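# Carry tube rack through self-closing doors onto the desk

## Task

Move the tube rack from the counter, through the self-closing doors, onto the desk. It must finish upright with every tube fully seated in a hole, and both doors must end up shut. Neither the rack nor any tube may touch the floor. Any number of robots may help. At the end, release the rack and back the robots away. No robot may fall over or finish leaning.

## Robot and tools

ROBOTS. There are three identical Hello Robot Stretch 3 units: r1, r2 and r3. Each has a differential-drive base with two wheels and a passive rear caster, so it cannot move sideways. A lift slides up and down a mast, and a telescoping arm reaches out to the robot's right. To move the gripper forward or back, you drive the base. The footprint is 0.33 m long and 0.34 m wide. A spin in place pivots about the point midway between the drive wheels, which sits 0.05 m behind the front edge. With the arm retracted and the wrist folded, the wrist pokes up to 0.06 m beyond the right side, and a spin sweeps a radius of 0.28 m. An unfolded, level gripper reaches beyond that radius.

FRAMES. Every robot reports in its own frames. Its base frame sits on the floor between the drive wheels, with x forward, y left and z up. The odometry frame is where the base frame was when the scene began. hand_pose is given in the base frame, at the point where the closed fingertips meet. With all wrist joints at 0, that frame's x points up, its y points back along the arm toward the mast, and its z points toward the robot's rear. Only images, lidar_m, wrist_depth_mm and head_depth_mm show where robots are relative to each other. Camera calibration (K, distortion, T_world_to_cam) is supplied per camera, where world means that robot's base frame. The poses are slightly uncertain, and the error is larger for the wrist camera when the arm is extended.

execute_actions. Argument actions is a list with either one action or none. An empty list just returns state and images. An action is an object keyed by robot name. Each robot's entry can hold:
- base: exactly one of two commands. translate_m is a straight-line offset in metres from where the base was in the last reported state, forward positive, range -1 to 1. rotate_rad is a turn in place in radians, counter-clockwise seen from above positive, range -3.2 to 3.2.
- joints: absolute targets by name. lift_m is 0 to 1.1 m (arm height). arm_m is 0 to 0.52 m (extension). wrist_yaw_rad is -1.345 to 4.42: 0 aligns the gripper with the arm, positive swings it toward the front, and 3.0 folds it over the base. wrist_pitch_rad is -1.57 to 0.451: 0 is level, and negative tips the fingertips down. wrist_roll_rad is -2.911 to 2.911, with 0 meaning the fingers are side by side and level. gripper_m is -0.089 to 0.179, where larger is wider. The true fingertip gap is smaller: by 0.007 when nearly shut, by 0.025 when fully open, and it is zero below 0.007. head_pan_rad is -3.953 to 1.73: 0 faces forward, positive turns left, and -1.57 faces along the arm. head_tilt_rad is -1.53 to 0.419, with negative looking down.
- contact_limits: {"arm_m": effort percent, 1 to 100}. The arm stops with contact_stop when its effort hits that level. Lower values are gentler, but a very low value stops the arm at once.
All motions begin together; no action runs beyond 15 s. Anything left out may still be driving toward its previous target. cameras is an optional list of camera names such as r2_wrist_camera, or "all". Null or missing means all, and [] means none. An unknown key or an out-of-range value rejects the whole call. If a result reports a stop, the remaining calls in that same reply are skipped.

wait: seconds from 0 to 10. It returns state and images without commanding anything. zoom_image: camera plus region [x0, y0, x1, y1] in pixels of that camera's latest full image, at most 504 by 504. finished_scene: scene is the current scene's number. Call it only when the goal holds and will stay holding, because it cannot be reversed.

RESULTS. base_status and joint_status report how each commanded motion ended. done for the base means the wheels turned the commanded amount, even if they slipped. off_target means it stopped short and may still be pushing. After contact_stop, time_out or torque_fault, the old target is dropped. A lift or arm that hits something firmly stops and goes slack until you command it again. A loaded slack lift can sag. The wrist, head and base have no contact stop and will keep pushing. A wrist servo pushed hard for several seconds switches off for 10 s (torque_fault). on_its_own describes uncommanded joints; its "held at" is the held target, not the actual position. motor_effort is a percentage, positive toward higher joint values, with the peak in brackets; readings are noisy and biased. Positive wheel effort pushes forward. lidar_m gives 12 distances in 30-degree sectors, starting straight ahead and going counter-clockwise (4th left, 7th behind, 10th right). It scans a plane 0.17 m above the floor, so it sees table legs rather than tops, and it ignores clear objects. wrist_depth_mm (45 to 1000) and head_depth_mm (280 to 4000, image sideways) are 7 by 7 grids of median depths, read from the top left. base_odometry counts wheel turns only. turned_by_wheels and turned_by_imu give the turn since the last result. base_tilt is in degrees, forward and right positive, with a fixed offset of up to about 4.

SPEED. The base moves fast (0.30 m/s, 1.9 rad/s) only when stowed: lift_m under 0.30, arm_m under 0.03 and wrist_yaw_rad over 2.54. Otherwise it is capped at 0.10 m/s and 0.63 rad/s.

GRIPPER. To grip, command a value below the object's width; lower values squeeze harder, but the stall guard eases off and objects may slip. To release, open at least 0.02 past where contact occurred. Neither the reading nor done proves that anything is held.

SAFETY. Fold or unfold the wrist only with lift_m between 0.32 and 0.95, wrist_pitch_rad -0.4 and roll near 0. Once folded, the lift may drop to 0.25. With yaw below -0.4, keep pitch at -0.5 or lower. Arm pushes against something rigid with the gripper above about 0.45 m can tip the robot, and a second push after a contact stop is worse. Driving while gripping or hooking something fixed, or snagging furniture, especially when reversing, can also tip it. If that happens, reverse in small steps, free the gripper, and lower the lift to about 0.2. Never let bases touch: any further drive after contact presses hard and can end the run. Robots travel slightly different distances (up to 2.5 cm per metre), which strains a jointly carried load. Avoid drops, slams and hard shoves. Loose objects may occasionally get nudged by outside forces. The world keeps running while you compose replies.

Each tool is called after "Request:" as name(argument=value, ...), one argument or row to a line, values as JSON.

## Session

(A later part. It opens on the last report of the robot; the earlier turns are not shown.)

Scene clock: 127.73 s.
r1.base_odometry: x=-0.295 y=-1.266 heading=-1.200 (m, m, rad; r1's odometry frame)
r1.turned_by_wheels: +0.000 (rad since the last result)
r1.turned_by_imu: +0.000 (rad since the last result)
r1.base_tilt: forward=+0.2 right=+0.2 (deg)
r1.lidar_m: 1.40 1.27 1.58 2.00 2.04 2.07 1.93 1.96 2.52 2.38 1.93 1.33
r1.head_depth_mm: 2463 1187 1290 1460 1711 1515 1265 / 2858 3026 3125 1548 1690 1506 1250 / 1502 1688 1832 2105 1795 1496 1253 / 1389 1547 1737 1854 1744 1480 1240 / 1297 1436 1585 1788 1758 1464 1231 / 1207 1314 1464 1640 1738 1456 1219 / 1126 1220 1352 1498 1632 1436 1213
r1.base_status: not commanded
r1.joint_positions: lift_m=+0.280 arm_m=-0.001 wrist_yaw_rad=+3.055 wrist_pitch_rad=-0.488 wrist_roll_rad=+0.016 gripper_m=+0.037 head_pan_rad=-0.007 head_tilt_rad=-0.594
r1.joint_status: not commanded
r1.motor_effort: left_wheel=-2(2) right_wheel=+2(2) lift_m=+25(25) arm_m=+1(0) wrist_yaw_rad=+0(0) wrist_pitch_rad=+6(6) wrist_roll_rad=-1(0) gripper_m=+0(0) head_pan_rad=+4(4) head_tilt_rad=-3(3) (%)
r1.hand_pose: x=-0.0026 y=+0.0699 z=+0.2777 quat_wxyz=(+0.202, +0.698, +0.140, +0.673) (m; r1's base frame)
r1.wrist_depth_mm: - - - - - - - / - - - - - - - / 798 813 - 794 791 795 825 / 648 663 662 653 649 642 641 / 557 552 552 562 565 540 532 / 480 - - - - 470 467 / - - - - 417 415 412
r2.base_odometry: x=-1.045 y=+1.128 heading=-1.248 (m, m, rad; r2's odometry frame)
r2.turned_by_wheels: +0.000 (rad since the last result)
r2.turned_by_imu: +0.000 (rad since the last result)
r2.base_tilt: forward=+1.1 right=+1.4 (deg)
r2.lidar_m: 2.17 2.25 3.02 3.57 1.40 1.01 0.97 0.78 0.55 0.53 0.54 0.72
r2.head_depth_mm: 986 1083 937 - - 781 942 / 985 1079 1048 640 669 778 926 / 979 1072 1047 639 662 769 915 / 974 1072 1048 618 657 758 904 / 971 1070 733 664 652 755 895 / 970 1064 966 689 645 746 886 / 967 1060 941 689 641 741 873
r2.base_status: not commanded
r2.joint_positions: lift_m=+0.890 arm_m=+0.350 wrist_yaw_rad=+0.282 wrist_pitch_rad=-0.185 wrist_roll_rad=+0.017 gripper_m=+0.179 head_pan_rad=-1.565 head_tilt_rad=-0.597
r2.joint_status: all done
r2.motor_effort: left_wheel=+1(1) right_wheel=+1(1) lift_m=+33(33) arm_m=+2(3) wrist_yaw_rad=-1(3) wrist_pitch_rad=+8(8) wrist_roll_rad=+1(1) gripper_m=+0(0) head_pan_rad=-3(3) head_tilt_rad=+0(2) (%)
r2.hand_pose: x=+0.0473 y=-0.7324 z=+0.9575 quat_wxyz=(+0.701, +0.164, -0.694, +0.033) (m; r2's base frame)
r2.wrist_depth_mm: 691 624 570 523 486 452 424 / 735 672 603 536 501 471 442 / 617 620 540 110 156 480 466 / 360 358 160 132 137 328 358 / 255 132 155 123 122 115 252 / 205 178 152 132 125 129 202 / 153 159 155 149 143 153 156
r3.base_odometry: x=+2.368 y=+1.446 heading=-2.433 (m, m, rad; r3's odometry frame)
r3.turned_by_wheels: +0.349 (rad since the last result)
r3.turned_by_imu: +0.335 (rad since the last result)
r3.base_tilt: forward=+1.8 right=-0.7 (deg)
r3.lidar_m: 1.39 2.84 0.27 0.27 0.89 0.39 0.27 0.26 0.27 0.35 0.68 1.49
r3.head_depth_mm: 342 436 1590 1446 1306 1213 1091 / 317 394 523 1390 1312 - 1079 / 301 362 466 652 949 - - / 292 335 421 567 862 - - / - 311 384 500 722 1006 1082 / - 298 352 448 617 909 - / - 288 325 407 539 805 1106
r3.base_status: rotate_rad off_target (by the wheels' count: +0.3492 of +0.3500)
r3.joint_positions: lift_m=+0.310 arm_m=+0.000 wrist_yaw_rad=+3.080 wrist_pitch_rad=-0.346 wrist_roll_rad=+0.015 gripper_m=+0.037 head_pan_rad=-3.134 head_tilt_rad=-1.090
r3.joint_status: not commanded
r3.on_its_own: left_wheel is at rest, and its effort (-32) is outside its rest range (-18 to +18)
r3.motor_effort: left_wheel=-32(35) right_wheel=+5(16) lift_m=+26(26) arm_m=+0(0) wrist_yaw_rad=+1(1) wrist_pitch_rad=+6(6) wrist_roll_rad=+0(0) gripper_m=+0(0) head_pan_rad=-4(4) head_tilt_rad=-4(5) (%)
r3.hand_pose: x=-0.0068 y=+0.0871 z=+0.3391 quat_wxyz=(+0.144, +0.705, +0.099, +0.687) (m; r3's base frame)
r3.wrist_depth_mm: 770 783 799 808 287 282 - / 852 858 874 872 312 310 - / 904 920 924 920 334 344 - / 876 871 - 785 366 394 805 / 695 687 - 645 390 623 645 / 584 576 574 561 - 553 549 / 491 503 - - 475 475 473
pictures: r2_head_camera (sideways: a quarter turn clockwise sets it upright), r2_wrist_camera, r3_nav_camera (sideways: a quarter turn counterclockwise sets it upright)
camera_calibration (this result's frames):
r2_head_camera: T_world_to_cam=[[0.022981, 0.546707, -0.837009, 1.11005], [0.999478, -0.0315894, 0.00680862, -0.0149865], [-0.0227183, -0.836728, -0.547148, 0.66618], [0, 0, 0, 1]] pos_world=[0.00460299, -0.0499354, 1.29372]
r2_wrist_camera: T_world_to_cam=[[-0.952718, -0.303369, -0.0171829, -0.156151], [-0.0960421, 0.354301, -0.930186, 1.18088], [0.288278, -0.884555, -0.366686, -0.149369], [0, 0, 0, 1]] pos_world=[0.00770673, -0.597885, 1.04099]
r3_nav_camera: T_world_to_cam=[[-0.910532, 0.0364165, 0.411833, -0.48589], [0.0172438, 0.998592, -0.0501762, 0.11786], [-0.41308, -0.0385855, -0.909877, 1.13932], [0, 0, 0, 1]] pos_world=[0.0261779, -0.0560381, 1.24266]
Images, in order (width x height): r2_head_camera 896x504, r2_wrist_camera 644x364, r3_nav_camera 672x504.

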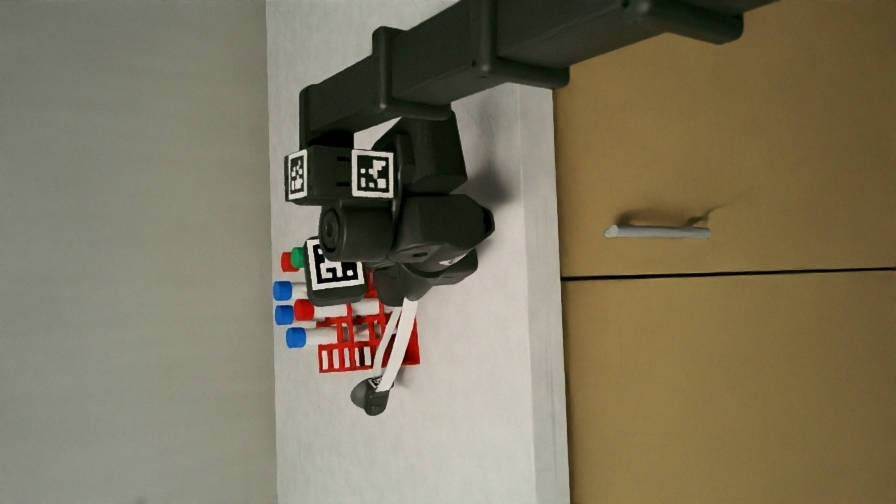

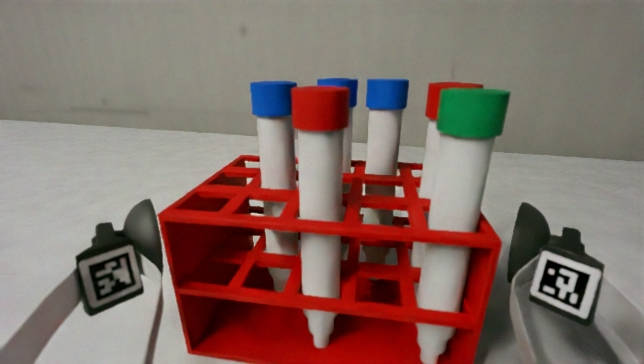

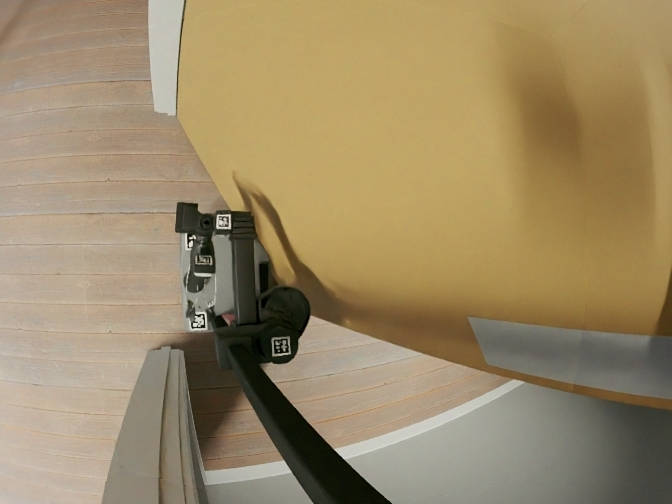

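Request:
execute_actions(
  actions=[
    {"r3":{"base":{"translate_m":-0.3}},"r2":{"base":{"translate_m":0.025},"joints":{"arm_m":0.365,"lift_m":0.875,"wrist_yaw_rad":0.2}}},
  ],
  cameras=["r2_wrist_camera"],
)

Request:
execute_actions(
  actions=[
    {"r3":{"base":{"rotate_rad":0.4}},"r2":{"joints":{"gripper_m":0.08}}},
  ],
  cameras=["r2_wrist_camera","r2_head_camera","r3_nav_camera"],
)

Scene clock: 137.33 s.
r1.base_odometry: x=-0.295 y=-1.266 heading=-1.200 (m, m, rad; r1's odometry frame)
r1.turned_by_wheels: +0.000 (rad since the last result)
r1.turned_by_imu: +0.002 (rad since the last result)
r1.base_tilt: forward=+0.2 right=+0.1 (deg)
r1.lidar_m: 1.48 1.27 1.58 2.01 2.04 2.07 1.94 1.96 2.50 2.39 1.93 1.32
r1.head_depth_mm: 2438 1188 1287 1479 1699 1515 1268 / 3048 3276 3120 1548 1689 1497 1261 / 2981 3358 3123 2298 1823 1482 1253 / 1729 3307 2880 2091 1825 1474 1239 / 1502 1646 1816 2039 1807 1468 1238 / 1312 1443 1569 1765 1775 1459 1229 / 1174 1272 1382 1528 1662 1433 1210
r1.base_status: not commanded
r1.joint_positions: lift_m=+0.280 arm_m=-0.001 wrist_yaw_rad=+3.055 wrist_pitch_rad=-0.488 wrist_roll_rad=+0.016 gripper_m=+0.037 head_pan_rad=-0.007 head_tilt_rad=-0.594
r1.joint_status: not commanded
r1.motor_effort: left_wheel=-2(1) right_wheel=+1(1) lift_m=+25(25) arm_m=+0(0) wrist_yaw_rad=+1(0) wrist_pitch_rad=+6(6) wrist_roll_rad=-1(0) gripper_m=-1(0) head_pan_rad=+4(4) head_tilt_rad=-3(3) (%)
r1.hand_pose: x=-0.0026 y=+0.0699 z=+0.2777 quat_wxyz=(+0.202, +0.698, +0.140, +0.673) (m; r1's base frame)
r1.wrist_depth_mm: - - - - - - - / - - - - - - - / 803 806 - 815 810 799 784 / 667 661 656 655 647 649 649 / 548 554 556 568 568 527 541 / 481 - - - - 475 465 / - - - - 417 408 413
r2.base_odometry: x=-1.037 y=+1.104 heading=-1.248 (m, m, rad; r2's odometry frame)
r2.turned_by_wheels: +0.000 (rad since the last result)
r2.turned_by_imu: +0.000 (rad since the last result)
r2.base_tilt: forward=+1.1 right=+1.3 (deg)
r2.lidar_m: 2.14 2.22 3.00 3.57 1.43 1.04 1.00 0.77 0.55 0.53 0.54 0.72
r2.head_depth_mm: 985 1082 938 745 - 780 937 / 983 1081 1052 639 678 776 923 / 981 1076 1051 639 659 766 914 / 976 1068 964 629 655 761 908 / 972 1066 806 676 649 752 893 / 972 1061 941 689 645 745 884 / 967 1059 940 690 639 737 872
r2.base_status: done
r2.joint_positions: lift_m=+0.875 arm_m=+0.365 wrist_yaw_rad=+0.201 wrist_pitch_rad=-0.185 wrist_roll_rad=+0.017 gripper_m=+0.179 head_pan_rad=-1.565 head_tilt_rad=-0.597
r2.joint_status: all done
r2.motor_effort: left_wheel=+1(5) right_wheel=+1(5) lift_m=+15(29) arm_m=+2(3) wrist_yaw_rad=-2(4) wrist_pitch_rad=+8(8) wrist_roll_rad=+0(0) gripper_m=+0(1) head_pan_rad=-3(3) head_tilt_rad=-1(1) (%)
r2.hand_pose: x=+0.0279 y=-0.7521 z=+0.9433 quat_wxyz=(+0.702, +0.136, -0.700, +0.004) (m; r2's base frame)
r2.wrist_depth_mm: 601 560 528 491 473 444 427 / 642 592 562 94 143 85 446 / 556 557 577 104 152 92 468 / 319 320 134 106 119 99 319 / 226 126 148 134 134 101 226 / - 159 150 121 115 107 182 / 137 142 139 137 133 132 139
r3.base_odometry: x=+2.596 y=+1.641 heading=-2.433 (m, m, rad; r3's odometry frame)
r3.turned_by_wheels: +0.000 (rad since the last result)
r3.turned_by_imu: -0.001 (rad since the last result)
r3.base_tilt: forward=+1.7 right=-0.7 (deg)
r3.lidar_m: 1.68 0.45 0.54 0.85 0.88 1.23 0.30 0.24 0.24 0.26 0.41 3.24
r3.head_depth_mm: 1854 1810 1613 1445 1307 1215 1088 / 1855 1830 1602 1433 1311 - 1085 / 1954 1825 1616 1444 1345 - - / 1962 1837 1599 1446 1298 - - / 1875 369 436 551 756 953 1086 / 289 316 374 460 593 785 - / - 292 329 395 486 640 931
r3.base_status: done
r3.joint_positions: lift_m=+0.310 arm_m=+0.000 wrist_yaw_rad=+3.080 wrist_pitch_rad=-0.346 wrist_roll_rad=+0.015 gripper_m=+0.037 head_pan_rad=-3.134 head_tilt_rad=-1.090
r3.joint_status: not commanded
r3.motor_effort: left_wheel=-14(33) right_wheel=-7(35) lift_m=+26(26) arm_m=+0(0) wrist_yaw_rad=+0(0) wrist_pitch_rad=+6(6) wrist_roll_rad=+0(0) gripper_m=+0(0) head_pan_rad=-4(3) head_tilt_rad=-4(4) (%)
r3.hand_pose: x=-0.0068 y=+0.0871 z=+0.3391 quat_wxyz=(+0.144, +0.705, +0.099, +0.687) (m; r3's base frame)
r3.wrist_depth_mm: 773 796 813 825 825 640 447 / 845 864 868 894 879 650 450 / 903 910 949 964 941 667 453 / 877 856 - 830 833 654 441 / 688 690 - 674 689 608 448 / 585 571 570 561 - 553 487 / 497 507 - - 476 479 472
pictures: r2_wrist_camera
camera_calibration (this result's frames):
r2_wrist_camera: T_world_to_cam=[[-0.97409, -0.225508, -0.0171966, -0.121703], [-0.067243, 0.361377, -0.929992, 1.17718], [0.215935, -0.904739, -0.367178, -0.179115], [0, 0, 0, 1]] pos_world=[-0.000715184, -0.614902, 1.02691]
Images, in order (width x height): r2_wrist_camera 644x364.

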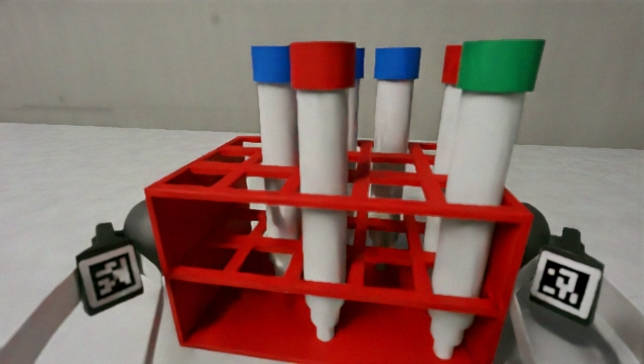

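Scene clock: 138.93 s.
r1.base_odometry: x=-0.295 y=-1.266 heading=-1.200 (m, m, rad; r1's odometry frame)
r1.turned_by_wheels: +0.000 (rad since the last result)
r1.turned_by_imu: +0.000 (rad since the last result)
r1.base_tilt: forward=+0.2 right=+0.1 (deg)
r1.lidar_m: 1.49 1.27 1.58 2.01 2.04 2.07 1.94 1.96 2.51 2.39 1.93 1.32
r1.head_depth_mm: 2453 1191 1296 1464 1698 1514 1266 / 3022 3230 3072 1537 1681 1505 1261 / 2977 3375 3272 2378 1849 1492 1255 / 1795 3369 2105 2064 1815 1479 1242 / 1523 1694 1841 2059 1808 1466 1237 / 1324 1452 1607 1780 1780 1450 1225 / 1179 1276 1390 1529 1656 1445 1219
r1.base_status: not commanded
r1.joint_positions: lift_m=+0.280 arm_m=-0.001 wrist_yaw_rad=+3.055 wrist_pitch_rad=-0.488 wrist_roll_rad=+0.016 gripper_m=+0.037 head_pan_rad=-0.007 head_tilt_rad=-0.594
r1.joint_status: not commanded
r1.motor_effort: left_wheel=-2(2) right_wheel=+1(1) lift_m=+25(25) arm_m=+1(0) wrist_yaw_rad=-1(0) wrist_pitch_rad=+6(6) wrist_roll_rad=-1(1) gripper_m=+0(0) head_pan_rad=+3(4) head_tilt_rad=-3(3) (%)
r1.hand_pose: x=-0.0026 y=+0.0699 z=+0.2777 quat_wxyz=(+0.202, +0.698, +0.140, +0.673) (m; r1's base frame)
r1.wrist_depth_mm: - - - - - - - / - - - - - - - / 796 804 - 808 797 796 803 / 676 665 637 656 655 642 639 / 547 547 551 571 554 546 554 / 479 - - - - 469 464 / - - - - 414 414 415
r2.base_odometry: x=-1.037 y=+1.104 heading=-1.248 (m, m, rad; r2's odometry frame)
r2.turned_by_wheels: +0.000 (rad since the last result)
r2.turned_by_imu: +0.000 (rad since the last result)
r2.base_tilt: forward=+1.1 right=+1.3 (deg)
r2.lidar_m: 2.14 2.21 2.99 3.58 1.43 1.04 1.00 0.77 0.55 0.52 0.54 0.72
r2.head_depth_mm: 987 1082 934 742 - 780 938 / 980 1076 1050 639 677 776 924 / 979 1071 1048 639 658 767 917 / 975 1070 965 630 657 761 909 / 973 1065 749 675 649 751 891 / 971 1064 939 690 644 744 884 / 964 1060 942 691 641 738 873
r2.base_status: not commanded
r2.joint_positions: lift_m=+0.875 arm_m=+0.365 wrist_yaw_rad=+0.201 wrist_pitch_rad=-0.185 wrist_roll_rad=+0.017 gripper_m=+0.081 head_pan_rad=-1.565 head_tilt_rad=-0.597
r2.joint_status: all done
r2.motor_effort: left_wheel=+0(0) right_wheel=+1(1) lift_m=+15(15) arm_m=+3(2) wrist_yaw_rad=-1(1) wrist_pitch_rad=+9(8) wrist_roll_rad=+1(0) gripper_m=-29(100) head_pan_rad=-4(3) head_tilt_rad=-1(1) (%)
r2.hand_pose: x=+0.0278 y=-0.7521 z=+0.9433 quat_wxyz=(+0.702, +0.136, -0.700, +0.004) (m; r2's base frame)
r2.wrist_depth_mm: 592 566 528 492 476 444 432 / 645 607 559 100 144 90 448 / 562 558 484 109 152 473 466 / 322 298 139 113 106 292 318 / 227 138 156 137 134 106 224 / 183 160 156 130 116 115 181 / 137 142 140 138 131 137 141
r3.base_odometry: x=+2.596 y=+1.641 heading=-2.034 (m, m, rad; r3's odometry frame)
r3.turned_by_wheels: +0.399 (rad since the last result)
r3.turned_by_imu: +0.386 (rad since the last result)
r3.base_tilt: forward=+1.7 right=-0.8 (deg)
r3.lidar_m: 0.45 0.46 0.85 0.86 1.09 1.85 0.27 0.26 0.27 0.37 2.89 1.68
r3.head_depth_mm: 1896 1816 1614 1439 1315 1217 1086 / 311 1733 1599 1444 1322 - 1078 / 296 353 454 651 1310 - - / 289 328 412 558 848 - - / - 308 381 498 720 1010 1077 / - 296 351 451 624 935 - / - 289 327 411 550 835 1110
r3.base_status: done
r3.joint_positions: lift_m=+0.310 arm_m=+0.000 wrist_yaw_rad=+3.080 wrist_pitch_rad=-0.346 wrist_roll_rad=+0.015 gripper_m=+0.037 head_pan_rad=-3.134 head_tilt_rad=-1.090
r3.joint_status: not commanded
r3.on_its_own: left_wheel is at rest, and its effort (-23) is outside its rest range (-18 to +18)
r3.motor_effort: left_wheel=-23(29) right_wheel=-1(14) lift_m=+26(27) arm_m=+0(0) wrist_yaw_rad=+0(1) wrist_pitch_rad=+6(5) wrist_roll_rad=+0(0) gripper_m=+0(0) head_pan_rad=-3(4) head_tilt_rad=-5(4) (%)
r3.hand_pose: x=-0.0068 y=+0.0871 z=+0.3391 quat_wxyz=(+0.144, +0.705, +0.099, +0.687) (m; r3's base frame)
r3.wrist_depth_mm: - - 923 877 786 749 675 / - - - 927 865 791 730 / - - - 976 926 833 772 / 879 864 - 834 817 828 744 / 705 689 - 668 680 661 628 / 582 573 579 561 - 555 547 / 500 507 - - 472 475 473
pictures: r2_head_camera (sideways: a quarter turn clockwise sets it upright), r2_wrist_camera, r3_nav_camera (sideways: a quarter turn counterclockwise sets it upright)
camera_calibration (this result's frames):
r2_head_camera: T_world_to_cam=[[0.022981, 0.546707, -0.837009, 1.11005], [0.999478, -0.0315894, 0.00680862, -0.0149865], [-0.0227183, -0.836728, -0.547147, 0.66618], [0, 0, 0, 1]] pos_world=[0.00460299, -0.0499354, 1.29372]
r2_wrist_camera: T_world_to_cam=[[-0.974177, -0.225129, -0.0172078, -0.121501], [-0.0670924, 0.361406, -0.929992, 1.1772], [0.215588, -0.904822, -0.367177, -0.179168], [0, 0, 0, 1]] pos_world=[-0.000756464, -0.614914, 1.02691]
r3_nav_camera: T_world_to_cam=[[-0.910532, 0.0364167, 0.411833, -0.48589], [0.017244, 0.998592, -0.0501762, 0.11786], [-0.41308, -0.0385854, -0.909877, 1.13932], [0, 0, 0, 1]] pos_world=[0.0261778, -0.0560381, 1.24266]
Images, in order (width x height): r2_head_camera 896x504, r2_wrist_camera 644x364, r3_nav_camera 672x504.

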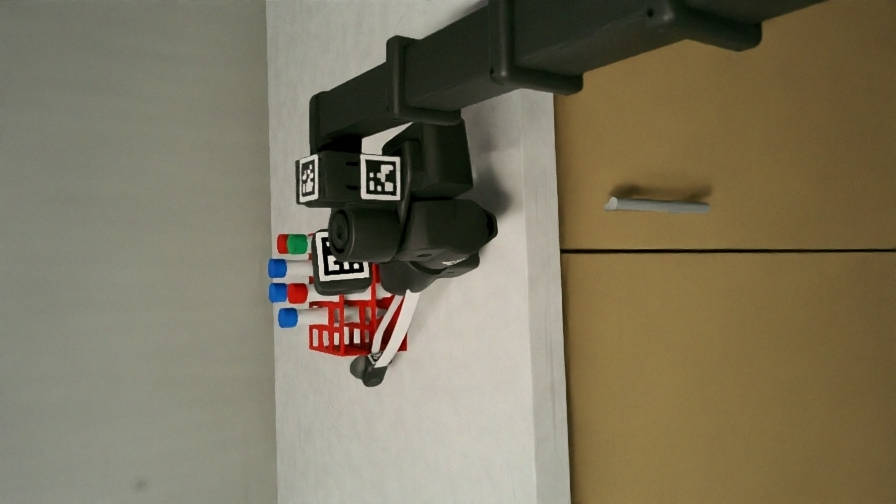

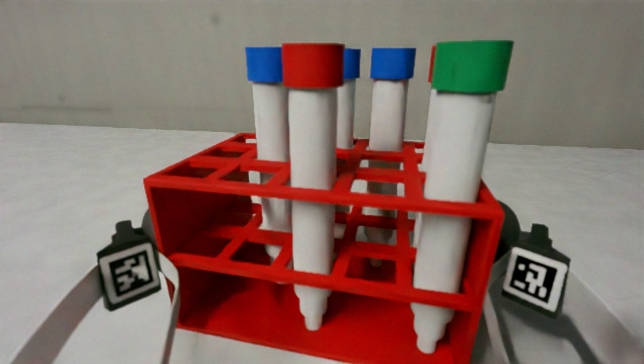

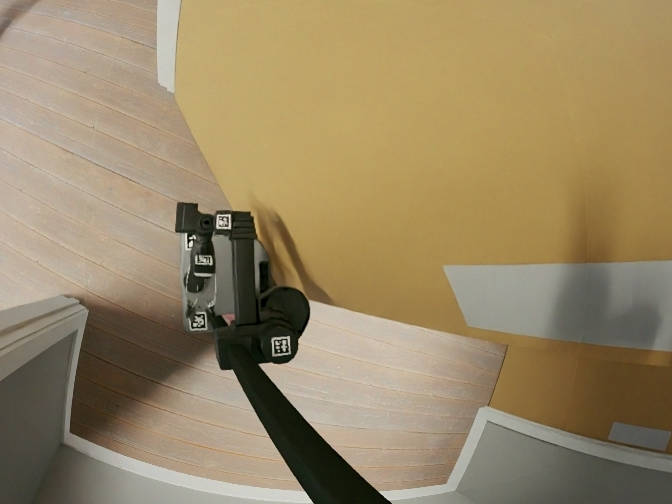

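Request:
execute_actions(
  actions=[
    {"r3":{"base":{"translate_m":-0.2}},"r2":{"joints":{"gripper_m":0.04}}},
  ],
  cameras=[],
)

Request:
execute_actions(
  actions=[
    {"r3":{"base":{"rotate_rad":0.55}},"r2":{"joints":{"lift_m":0.91}}},
  ],
  cameras=["r2_wrist_camera"],
)

Request:
execute_actions(
  actions=[
    {"r3":{"base":{"translate_m":-0.25}},"r1":{"base":{"rotate_rad":0.12}}},
  ],
  cameras=["r2_wrist_camera","r1_nav_camera","r3_nav_camera"],
)

Scene clock: 151.23 s.
r1.base_odometry: x=-0.295 y=-1.266 heading=-1.200 (m, m, rad; r1's odometry frame)
r1.turned_by_wheels: +0.000 (rad since the last result)
r1.turned_by_imu: +0.003 (rad since the last result)
r1.base_tilt: forward=+0.2 right=+0.1 (deg)
r1.lidar_m: 1.56 1.27 1.58 2.01 2.05 2.07 1.93 1.97 2.51 2.39 1.93 1.33
r1.head_depth_mm: 2456 1191 1291 1468 1700 1514 1265 / 3026 3255 3091 1539 1685 1512 1251 / 3063 3461 3506 2410 1830 1492 1247 / 2982 3347 2827 2202 1817 1481 1232 / 1795 3289 2073 2172 1795 1462 1223 / 1468 1592 1744 1912 1779 1451 1224 / 1242 1334 1433 1565 1656 1448 1217
r1.base_status: not commanded
r1.joint_positions: lift_m=+0.280 arm_m=-0.001 wrist_yaw_rad=+3.055 wrist_pitch_rad=-0.488 wrist_roll_rad=+0.016 gripper_m=+0.037 head_pan_rad=-0.007 head_tilt_rad=-0.594
r1.joint_status: not commanded
r1.motor_effort: left_wheel=-2(2) right_wheel=+1(1) lift_m=+25(25) arm_m=+0(0) wrist_yaw_rad=-1(0) wrist_pitch_rad=+6(6) wrist_roll_rad=-1(1) gripper_m=-1(1) head_pan_rad=+4(4) head_tilt_rad=-3(3) (%)
r1.hand_pose: x=-0.0026 y=+0.0699 z=+0.2777 quat_wxyz=(+0.202, +0.698, +0.140, +0.673) (m; r1's base frame)
r1.wrist_depth_mm: - - - - - - - / - - - - - - - / 818 802 - 801 801 799 784 / 662 652 667 654 652 643 650 / 559 561 551 570 564 541 540 / 486 - - - - 472 472 / - - - - 414 418 409
r2.base_odometry: x=-1.037 y=+1.104 heading=-1.248 (m, m, rad; r2's odometry frame)
r2.turned_by_wheels: +0.000 (rad since the last result)
r2.turned_by_imu: +0.000 (rad since the last result)
r2.base_tilt: forward=+1.1 right=+1.3 (deg)
r2.lidar_m: 2.14 2.22 3.00 3.58 1.43 1.04 1.00 0.77 0.55 0.53 0.54 0.72
r2.head_depth_mm: 984 1082 940 747 - 780 936 / 984 1075 1046 640 678 774 925 / 979 1072 1051 639 658 766 915 / 977 1068 966 629 655 763 906 / 973 1067 756 677 649 753 893 / 970 1062 942 691 644 745 884 / 965 1054 942 688 639 740 868
r2.base_status: not commanded
r2.joint_positions: lift_m=+0.875 arm_m=+0.365 wrist_yaw_rad=+0.201 wrist_pitch_rad=-0.182 wrist_roll_rad=+0.020 gripper_m=+0.053 head_pan_rad=-1.565 head_tilt_rad=-0.597
r2.joint_status: gripper_m off_target (ended at +0.053, target +0.040)
r2.on_its_own: gripper_m is held at +0.052, not at your +0.040, by its stall guard, which is still easing
r2.motor_effort: left_wheel=+0(1) right_wheel=+1(1) lift_m=+15(15) arm_m=+3(2) wrist_yaw_rad=+0(1) wrist_pitch_rad=+7(9) wrist_roll_rad=-1(1) gripper_m=-16(100) head_pan_rad=-3(4) head_tilt_rad=-1(1) (%)
r2.hand_pose: x=+0.0279 y=-0.7524 z=+0.9442 quat_wxyz=(+0.700, +0.135, -0.701, +0.005) (m; r2's base frame)
r2.wrist_depth_mm: 596 565 530 490 472 444 432 / 639 594 569 105 143 458 449 / 569 602 564 140 152 475 467 / 330 312 146 117 105 311 322 / 231 217 159 142 136 117 226 / 185 162 162 137 116 114 175 / 138 143 143 139 131 142 142
r3.base_odometry: x=+2.685 y=+1.820 heading=-2.034 (m, m, rad; r3's odometry frame)
r3.turned_by_wheels: +0.000 (rad since the last result)
r3.turned_by_imu: +0.001 (rad since the last result)
r3.base_tilt: forward=+1.6 right=-0.8 (deg)
r3.lidar_m: 0.65 0.71 0.93 0.94 1.18 1.69 0.28 0.25 0.25 0.30 0.55 1.86
r3.head_depth_mm: 1697 1817 1612 1453 1312 1214 1088 / 1798 1812 1596 1444 1314 - 1077 / 1801 1827 1610 1445 1347 - - / 1862 1838 1599 1454 1302 - - / 1851 341 407 521 728 976 1079 / - 302 358 449 596 823 - / - 288 323 396 506 703 1073
r3.base_status: done
r3.joint_positions: lift_m=+0.310 arm_m=+0.000 wrist_yaw_rad=+3.080 wrist_pitch_rad=-0.346 wrist_roll_rad=+0.015 gripper_m=+0.037 head_pan_rad=-3.134 head_tilt_rad=-1.090
r3.joint_status: not commanded
r3.motor_effort: left_wheel=-11(24) right_wheel=-9(24) lift_m=+27(26) arm_m=-1(0) wrist_yaw_rad=+1(1) wrist_pitch_rad=+6(6) wrist_roll_rad=+0(0) gripper_m=+0(0) head_pan_rad=-4(3) head_tilt_rad=-5(4) (%)
r3.hand_pose: x=-0.0068 y=+0.0871 z=+0.3391 quat_wxyz=(+0.144, +0.705, +0.099, +0.687) (m; r3's base frame)
r3.wrist_depth_mm: - - - 954 867 794 753 / - - - - 944 868 787 / - - - - 983 915 842 / 873 868 - 850 824 823 796 / 698 690 - 674 689 653 653 / 577 573 569 558 - 553 543 / 490 506 - - 480 471 476
pictures: none
No camera images: the call's "cameras" was empty. Leave "cameras" out to get every camera's image.

Scene clock: 153.17 s.
r1.base_odometry: x=-0.295 y=-1.266 heading=-1.200 (m, m, rad; r1's odometry frame)
r1.turned_by_wheels: +0.000 (rad since the last result)
r1.turned_by_imu: +0.000 (rad since the last result)
r1.base_tilt: forward=+0.2 right=+0.2 (deg)
r1.lidar_m: 1.57 1.27 1.59 2.01 2.04 2.07 1.93 1.96 2.51 2.39 1.93 1.32
r1.head_depth_mm: 2432 1191 1284 1469 1700 1514 1267 / 3019 3255 3090 1545 1685 1500 1257 / 3095 3476 3418 2410 1834 1487 1241 / 3030 3386 3013 2279 1817 1478 1239 / 2993 3262 2089 2142 1787 1463 1233 / 1493 1634 1766 1936 1794 1456 1229 / 1250 1336 1438 1565 1644 1439 1210
r1.base_status: not commanded
r1.joint_positions: lift_m=+0.280 arm_m=-0.001 wrist_yaw_rad=+3.055 wrist_pitch_rad=-0.488 wrist_roll_rad=+0.016 gripper_m=+0.037 head_pan_rad=-0.007 head_tilt_rad=-0.594
r1.joint_status: not commanded
r1.motor_effort: left_wheel=-1(2) right_wheel=+2(1) lift_m=+25(25) arm_m=+1(0) wrist_yaw_rad=+0(1) wrist_pitch_rad=+6(6) wrist_roll_rad=-1(1) gripper_m=-1(1) head_pan_rad=+3(4) head_tilt_rad=-3(3) (%)
r1.hand_pose: x=-0.0026 y=+0.0699 z=+0.2777 quat_wxyz=(+0.202, +0.698, +0.140, +0.673) (m; r1's base frame)
r1.wrist_depth_mm: - - - - - - - / - - - - - - - / 818 787 - 821 806 796 798 / 638 655 650 641 649 644 638 / 553 561 557 572 556 540 544 / 479 - - - - 468 472 / - - - - 411 418 413
r2.base_odometry: x=-1.037 y=+1.104 heading=-1.248 (m, m, rad; r2's odometry frame)
r2.turned_by_wheels: +0.000 (rad since the last result)
r2.turned_by_imu: +0.000 (rad since the last result)
r2.base_tilt: forward=+1.1 right=+1.4 (deg)
r2.lidar_m: 2.14 2.22 3.00 3.59 1.43 1.04 1.00 0.78 0.55 0.53 0.54 0.72
r2.head_depth_mm: 988 1078 992 - 692 800 935 / 985 1083 - 661 667 774 923 / 979 1075 - 652 659 767 915 / 976 1073 - 652 656 765 909 / 971 1063 834 689 650 753 893 / 968 1062 940 690 641 744 882 / 965 1058 942 690 640 737 872
r2.base_status: not commanded
r2.joint_positions: lift_m=+0.909 arm_m=+0.365 wrist_yaw_rad=+0.201 wrist_pitch_rad=-0.196 wrist_roll_rad=+0.019 gripper_m=+0.062 head_pan_rad=-1.565 head_tilt_rad=-0.597
r2.joint_status: all done
r2.on_its_own: gripper_m is held at +0.060, not at your +0.040, by its stall guard, which is still easing
r2.motor_effort: left_wheel=+1(1) right_wheel=+1(1) lift_m=+34(35) arm_m=+3(2) wrist_yaw_rad=+0(1) wrist_pitch_rad=+14(14) wrist_roll_rad=-1(1) gripper_m=-36(39) head_pan_rad=-3(4) head_tilt_rad=-2(0) (%)
r2.hand_pose: x=+0.0277 y=-0.7514 z=+0.9747 quat_wxyz=(+0.701, +0.139, -0.700, +0.000) (m; r2's base frame)
r2.wrist_depth_mm: 598 567 528 498 467 451 426 / 633 592 565 519 493 465 450 / 650 632 589 163 177 498 469 / 400 397 177 133 122 394 396 / 284 282 163 159 173 129 281 / 225 171 170 127 115 116 217 / 180 173 142 141 119 172 178
r3.base_odometry: x=+2.685 y=+1.820 heading=-1.484 (m, m, rad; r3's odometry frame)
r3.turned_by_wheels: +0.550 (rad since the last result)
r3.turned_by_imu: +0.535 (rad since the last result)
r3.base_tilt: forward=+1.8 right=-0.8 (deg)
r3.lidar_m: 0.72 0.93 0.94 1.20 1.74 0.31 0.27 0.27 0.32 0.59 1.85 0.64
r3.head_depth_mm: 288 328 1558 1429 1315 1218 1094 / - 320 407 595 1308 - 1080 / - 311 395 543 762 - - / - 305 384 518 793 - - / - 304 373 498 752 1124 1081 / - 299 361 477 706 1158 - / - 296 350 459 668 1163 1114
r3.base_status: done
r3.joint_positions: lift_m=+0.310 arm_m=+0.000 wrist_yaw_rad=+3.080 wrist_pitch_rad=-0.346 wrist_roll_rad=+0.015 gripper_m=+0.037 head_pan_rad=-3.134 head_tilt_rad=-1.090
r3.joint_status: not commanded
r3.on_its_own: left_wheel is at rest, and its effort (-19) is outside its rest range (-18 to +18)
r3.motor_effort: left_wheel=-19(27) right_wheel=-6(11) lift_m=+27(26) arm_m=-1(0) wrist_yaw_rad=+0(1) wrist_pitch_rad=+6(6) wrist_roll_rad=+0(0) gripper_m=+0(0) head_pan_rad=-2(3) head_tilt_rad=-4(5) (%)
r3.hand_pose: x=-0.0068 y=+0.0871 z=+0.3391 quat_wxyz=(+0.144, +0.705, +0.099, +0.687) (m; r3's base frame)
r3.wrist_depth_mm: - - - - - 876 730 / - - - - - 912 769 / - - - - - 952 794 / 883 865 - 841 828 816 772 / 698 687 - 672 694 661 660 / 575 574 563 559 - 559 546 / 494 506 - - 482 475 473
pictures: r2_wrist_camera
camera_calibration (this result's frames):
r2_wrist_camera: T_world_to_cam=[[-0.974283, -0.224426, -0.0201458, -0.117547], [-0.0664228, 0.371484, -0.92606, 1.20982], [0.215316, -0.900906, -0.376838, -0.15458], [0, 0, 0, 1]] pos_world=[-0.000880775, -0.615072, 1.05975]
Images, in order (width x height): r2_wrist_camera 644x364.

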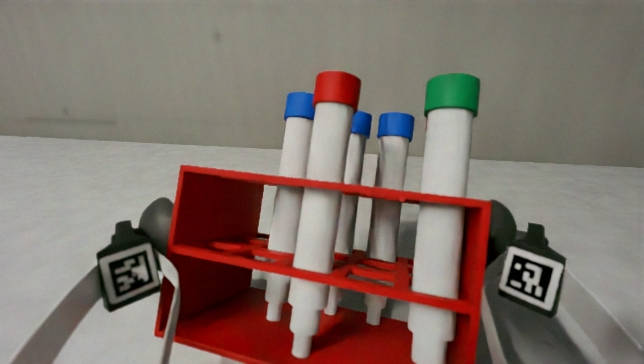

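Scene clock: 156.60 s.
r1.base_odometry: x=-0.295 y=-1.266 heading=-1.080 (m, m, rad; r1's odometry frame)
r1.turned_by_wheels: +0.120 (rad since the last result)
r1.turned_by_imu: +0.119 (rad since the last result)
r1.base_tilt: forward=+0.2 right=+0.1 (deg)
r1.lidar_m: 1.35 1.27 1.76 2.01 2.10 2.00 1.94 2.01 2.38 2.37 1.70 1.32
r1.head_depth_mm: 3021 3254 3153 1485 1612 1514 1266 / 2975 3343 3520 2432 1850 1498 1250 / 3101 3410 3496 2412 1840 1490 1249 / 3024 3401 2860 2285 1819 1476 1244 / 2963 3265 2238 2238 1804 1461 1235 / 1340 1447 1550 1689 1739 1459 1227 / 1076 1148 1266 1399 1611 1439 1201
r1.base_status: done
r1.joint_positions: lift_m=+0.280 arm_m=-0.001 wrist_yaw_rad=+3.055 wrist_pitch_rad=-0.488 wrist_roll_rad=+0.016 gripper_m=+0.037 head_pan_rad=-0.007 head_tilt_rad=-0.594
r1.joint_status: not commanded
r1.motor_effort: left_wheel=-2(10) right_wheel=+1(6) lift_m=+25(25) arm_m=+0(1) wrist_yaw_rad=+1(0) wrist_pitch_rad=+6(6) wrist_roll_rad=-1(0) gripper_m=-1(0) head_pan_rad=+4(4) head_tilt_rad=-3(3) (%)
r1.hand_pose: x=-0.0026 y=+0.0699 z=+0.2777 quat_wxyz=(+0.202, +0.698, +0.140, +0.673) (m; r1's base frame)
r1.wrist_depth_mm: - - - - - - - / - - - - - - - / 814 801 - 793 801 780 802 / 651 648 651 650 648 635 649 / 563 543 542 563 563 536 553 / 478 - - - - 470 471 / - - - - 415 411 410
r2.base_odometry: x=-1.037 y=+1.104 heading=-1.248 (m, m, rad; r2's odometry frame)
r2.turned_by_wheels: +0.000 (rad since the last result)
r2.turned_by_imu: +0.000 (rad since the last result)
r2.base_tilt: forward=+1.1 right=+1.4 (deg)
r2.lidar_m: 2.14 2.22 2.99 3.59 1.43 1.04 1.00 0.78 0.55 0.53 0.54 0.72
r2.head_depth_mm: 985 1081 988 - 691 803 937 / 980 1079 - 663 667 778 924 / 977 1074 - 651 659 768 913 / 976 1073 - 651 656 761 907 / 971 1065 835 688 649 754 894 / 970 1065 942 688 644 745 884 / 964 1060 942 690 640 738 870
r2.base_status: not commanded
r2.joint_positions: lift_m=+0.909 arm_m=+0.365 wrist_yaw_rad=+0.201 wrist_pitch_rad=-0.196 wrist_roll_rad=+0.019 gripper_m=+0.080 head_pan_rad=-1.565 head_tilt_rad=-0.597
r2.joint_status: not commanded
r2.on_its_own: gripper_m is held at +0.078, not at your +0.040, by its stall guard, which is still easing
r2.motor_effort: left_wheel=+1(1) right_wheel=+1(1) lift_m=+34(34) arm_m=+3(2) wrist_yaw_rad=+0(1) wrist_pitch_rad=+14(14) wrist_roll_rad=-1(1) gripper_m=-30(36) head_pan_rad=-3(4) head_tilt_rad=-1(1) (%)
r2.hand_pose: x=+0.0277 y=-0.7514 z=+0.9747 quat_wxyz=(+0.701, +0.139, -0.700, +0.000) (m; r2's base frame)
r2.wrist_depth_mm: 591 564 523 498 474 445 426 / 645 594 557 512 490 470 443 / 664 635 598 161 175 493 480 / 400 400 178 131 122 395 395 / 285 283 160 157 172 127 280 / 226 171 164 126 115 119 229 / 177 172 141 141 126 172 177
r3.base_odometry: x=+2.664 y=+2.069 heading=-1.485 (m, m, rad; r3's odometry frame)
r3.turned_by_wheels: +0.000 (rad since the last result)
r3.turned_by_imu: -0.001 (rad since the last result)
r3.base_tilt: forward=+1.7 right=-0.8 (deg)
r3.lidar_m: 0.89 1.13 1.14 1.46 1.60 1.52 0.27 0.26 0.27 0.37 1.99 0.88
r3.head_depth_mm: 1460 1734 1584 1442 1300 1218 1088 / 1338 1661 1603 1450 1324 - 1083 / 315 385 1566 1427 1341 - - / 289 328 412 558 852 - - / - 306 378 498 722 1015 1077 / - 298 351 450 625 934 - / - 288 327 410 551 834 1111
r3.base_status: done
r3.joint_positions: lift_m=+0.310 arm_m=+0.000 wrist_yaw_rad=+3.080 wrist_pitch_rad=-0.346 wrist_roll_rad=+0.015 gripper_m=+0.037 head_pan_rad=-3.134 head_tilt_rad=-1.090
r3.joint_status: not commanded
r3.motor_effort: left_wheel=-8(21) right_wheel=-8(25) lift_m=+26(26) arm_m=+0(1) wrist_yaw_rad=+0(0) wrist_pitch_rad=+6(6) wrist_roll_rad=+0(0) gripper_m=+0(0) head_pan_rad=-3(3) head_tilt_rad=-5(4) (%)
r3.hand_pose: x=-0.0068 y=+0.0871 z=+0.3391 quat_wxyz=(+0.144, +0.705, +0.099, +0.687) (m; r3's base frame)
r3.wrist_depth_mm: - - - - - - 884 / - - - - - - 914 / - - - - - - 938 / 878 859 - 839 831 811 796 / 701 682 - 672 691 663 659 / 578 567 570 570 - 546 550 / 492 505 - - 476 472 468
pictures: r1_nav_camera (sideways: a quarter turn counterclockwise sets it upright), r2_wrist_camera, r3_nav_camera (sideways: a quarter turn counterclockwise sets it upright)
camera_calibration (this result's frames):
r1_nav_camera: T_world_to_cam=[[0.588842, 0.0349708, 0.807491, -1.01439], [0.0479037, -0.998817, 0.00832429, 0.0437497], [0.806827, 0.0337801, -0.589821, 0.720892], [0, 0, 0, 1]] pos_world=[0.0135823, 0.0548201, 1.24394]
r2_wrist_camera: T_world_to_cam=[[-0.974283, -0.224425, -0.0201445, -0.117548], [-0.0664235, 0.371484, -0.92606, 1.20982], [0.215314, -0.900907, -0.376838, -0.15458], [0, 0, 0, 1]] pos_world=[-0.00088086, -0.615072, 1.05975]
r3_nav_camera: T_world_to_cam=[[-0.910531, 0.0364163, 0.411833, -0.48589], [0.0172435, 0.998592, -0.0501762, 0.11786], [-0.41308, -0.0385856, -0.909877, 1.13932], [0, 0, 0, 1]] pos_world=[0.0261779, -0.0560381, 1.24266]
Images, in order (width x height): r1_nav_camera 672x504, r2_wrist_camera 644x364, r3_nav_camera 672x504.

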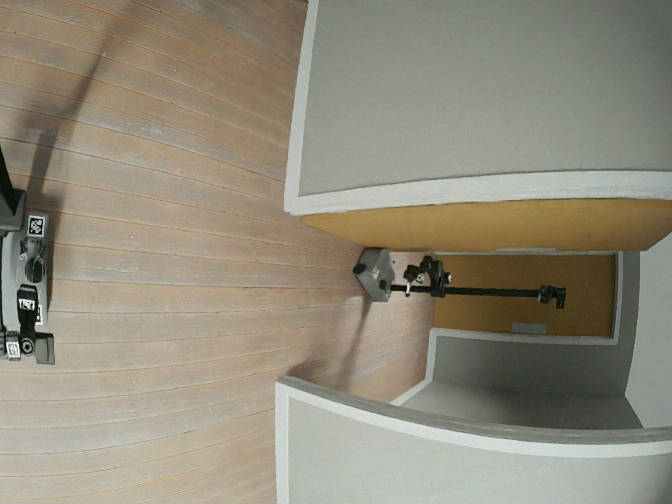

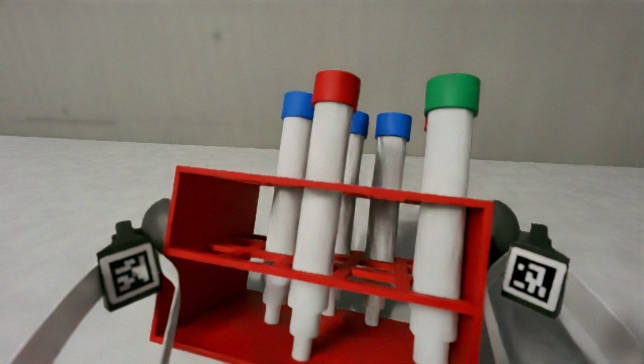

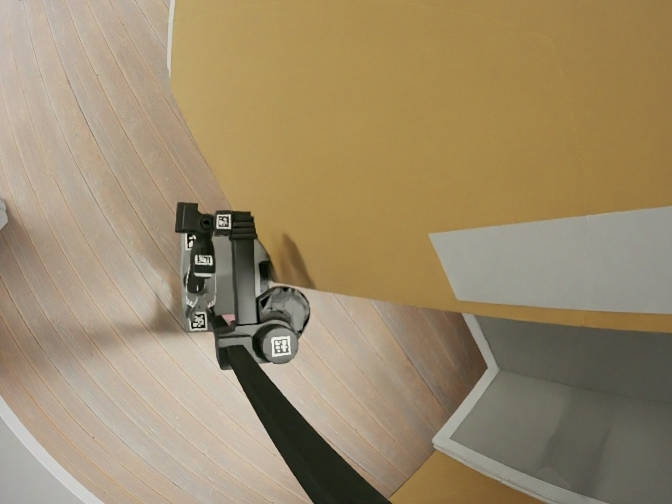

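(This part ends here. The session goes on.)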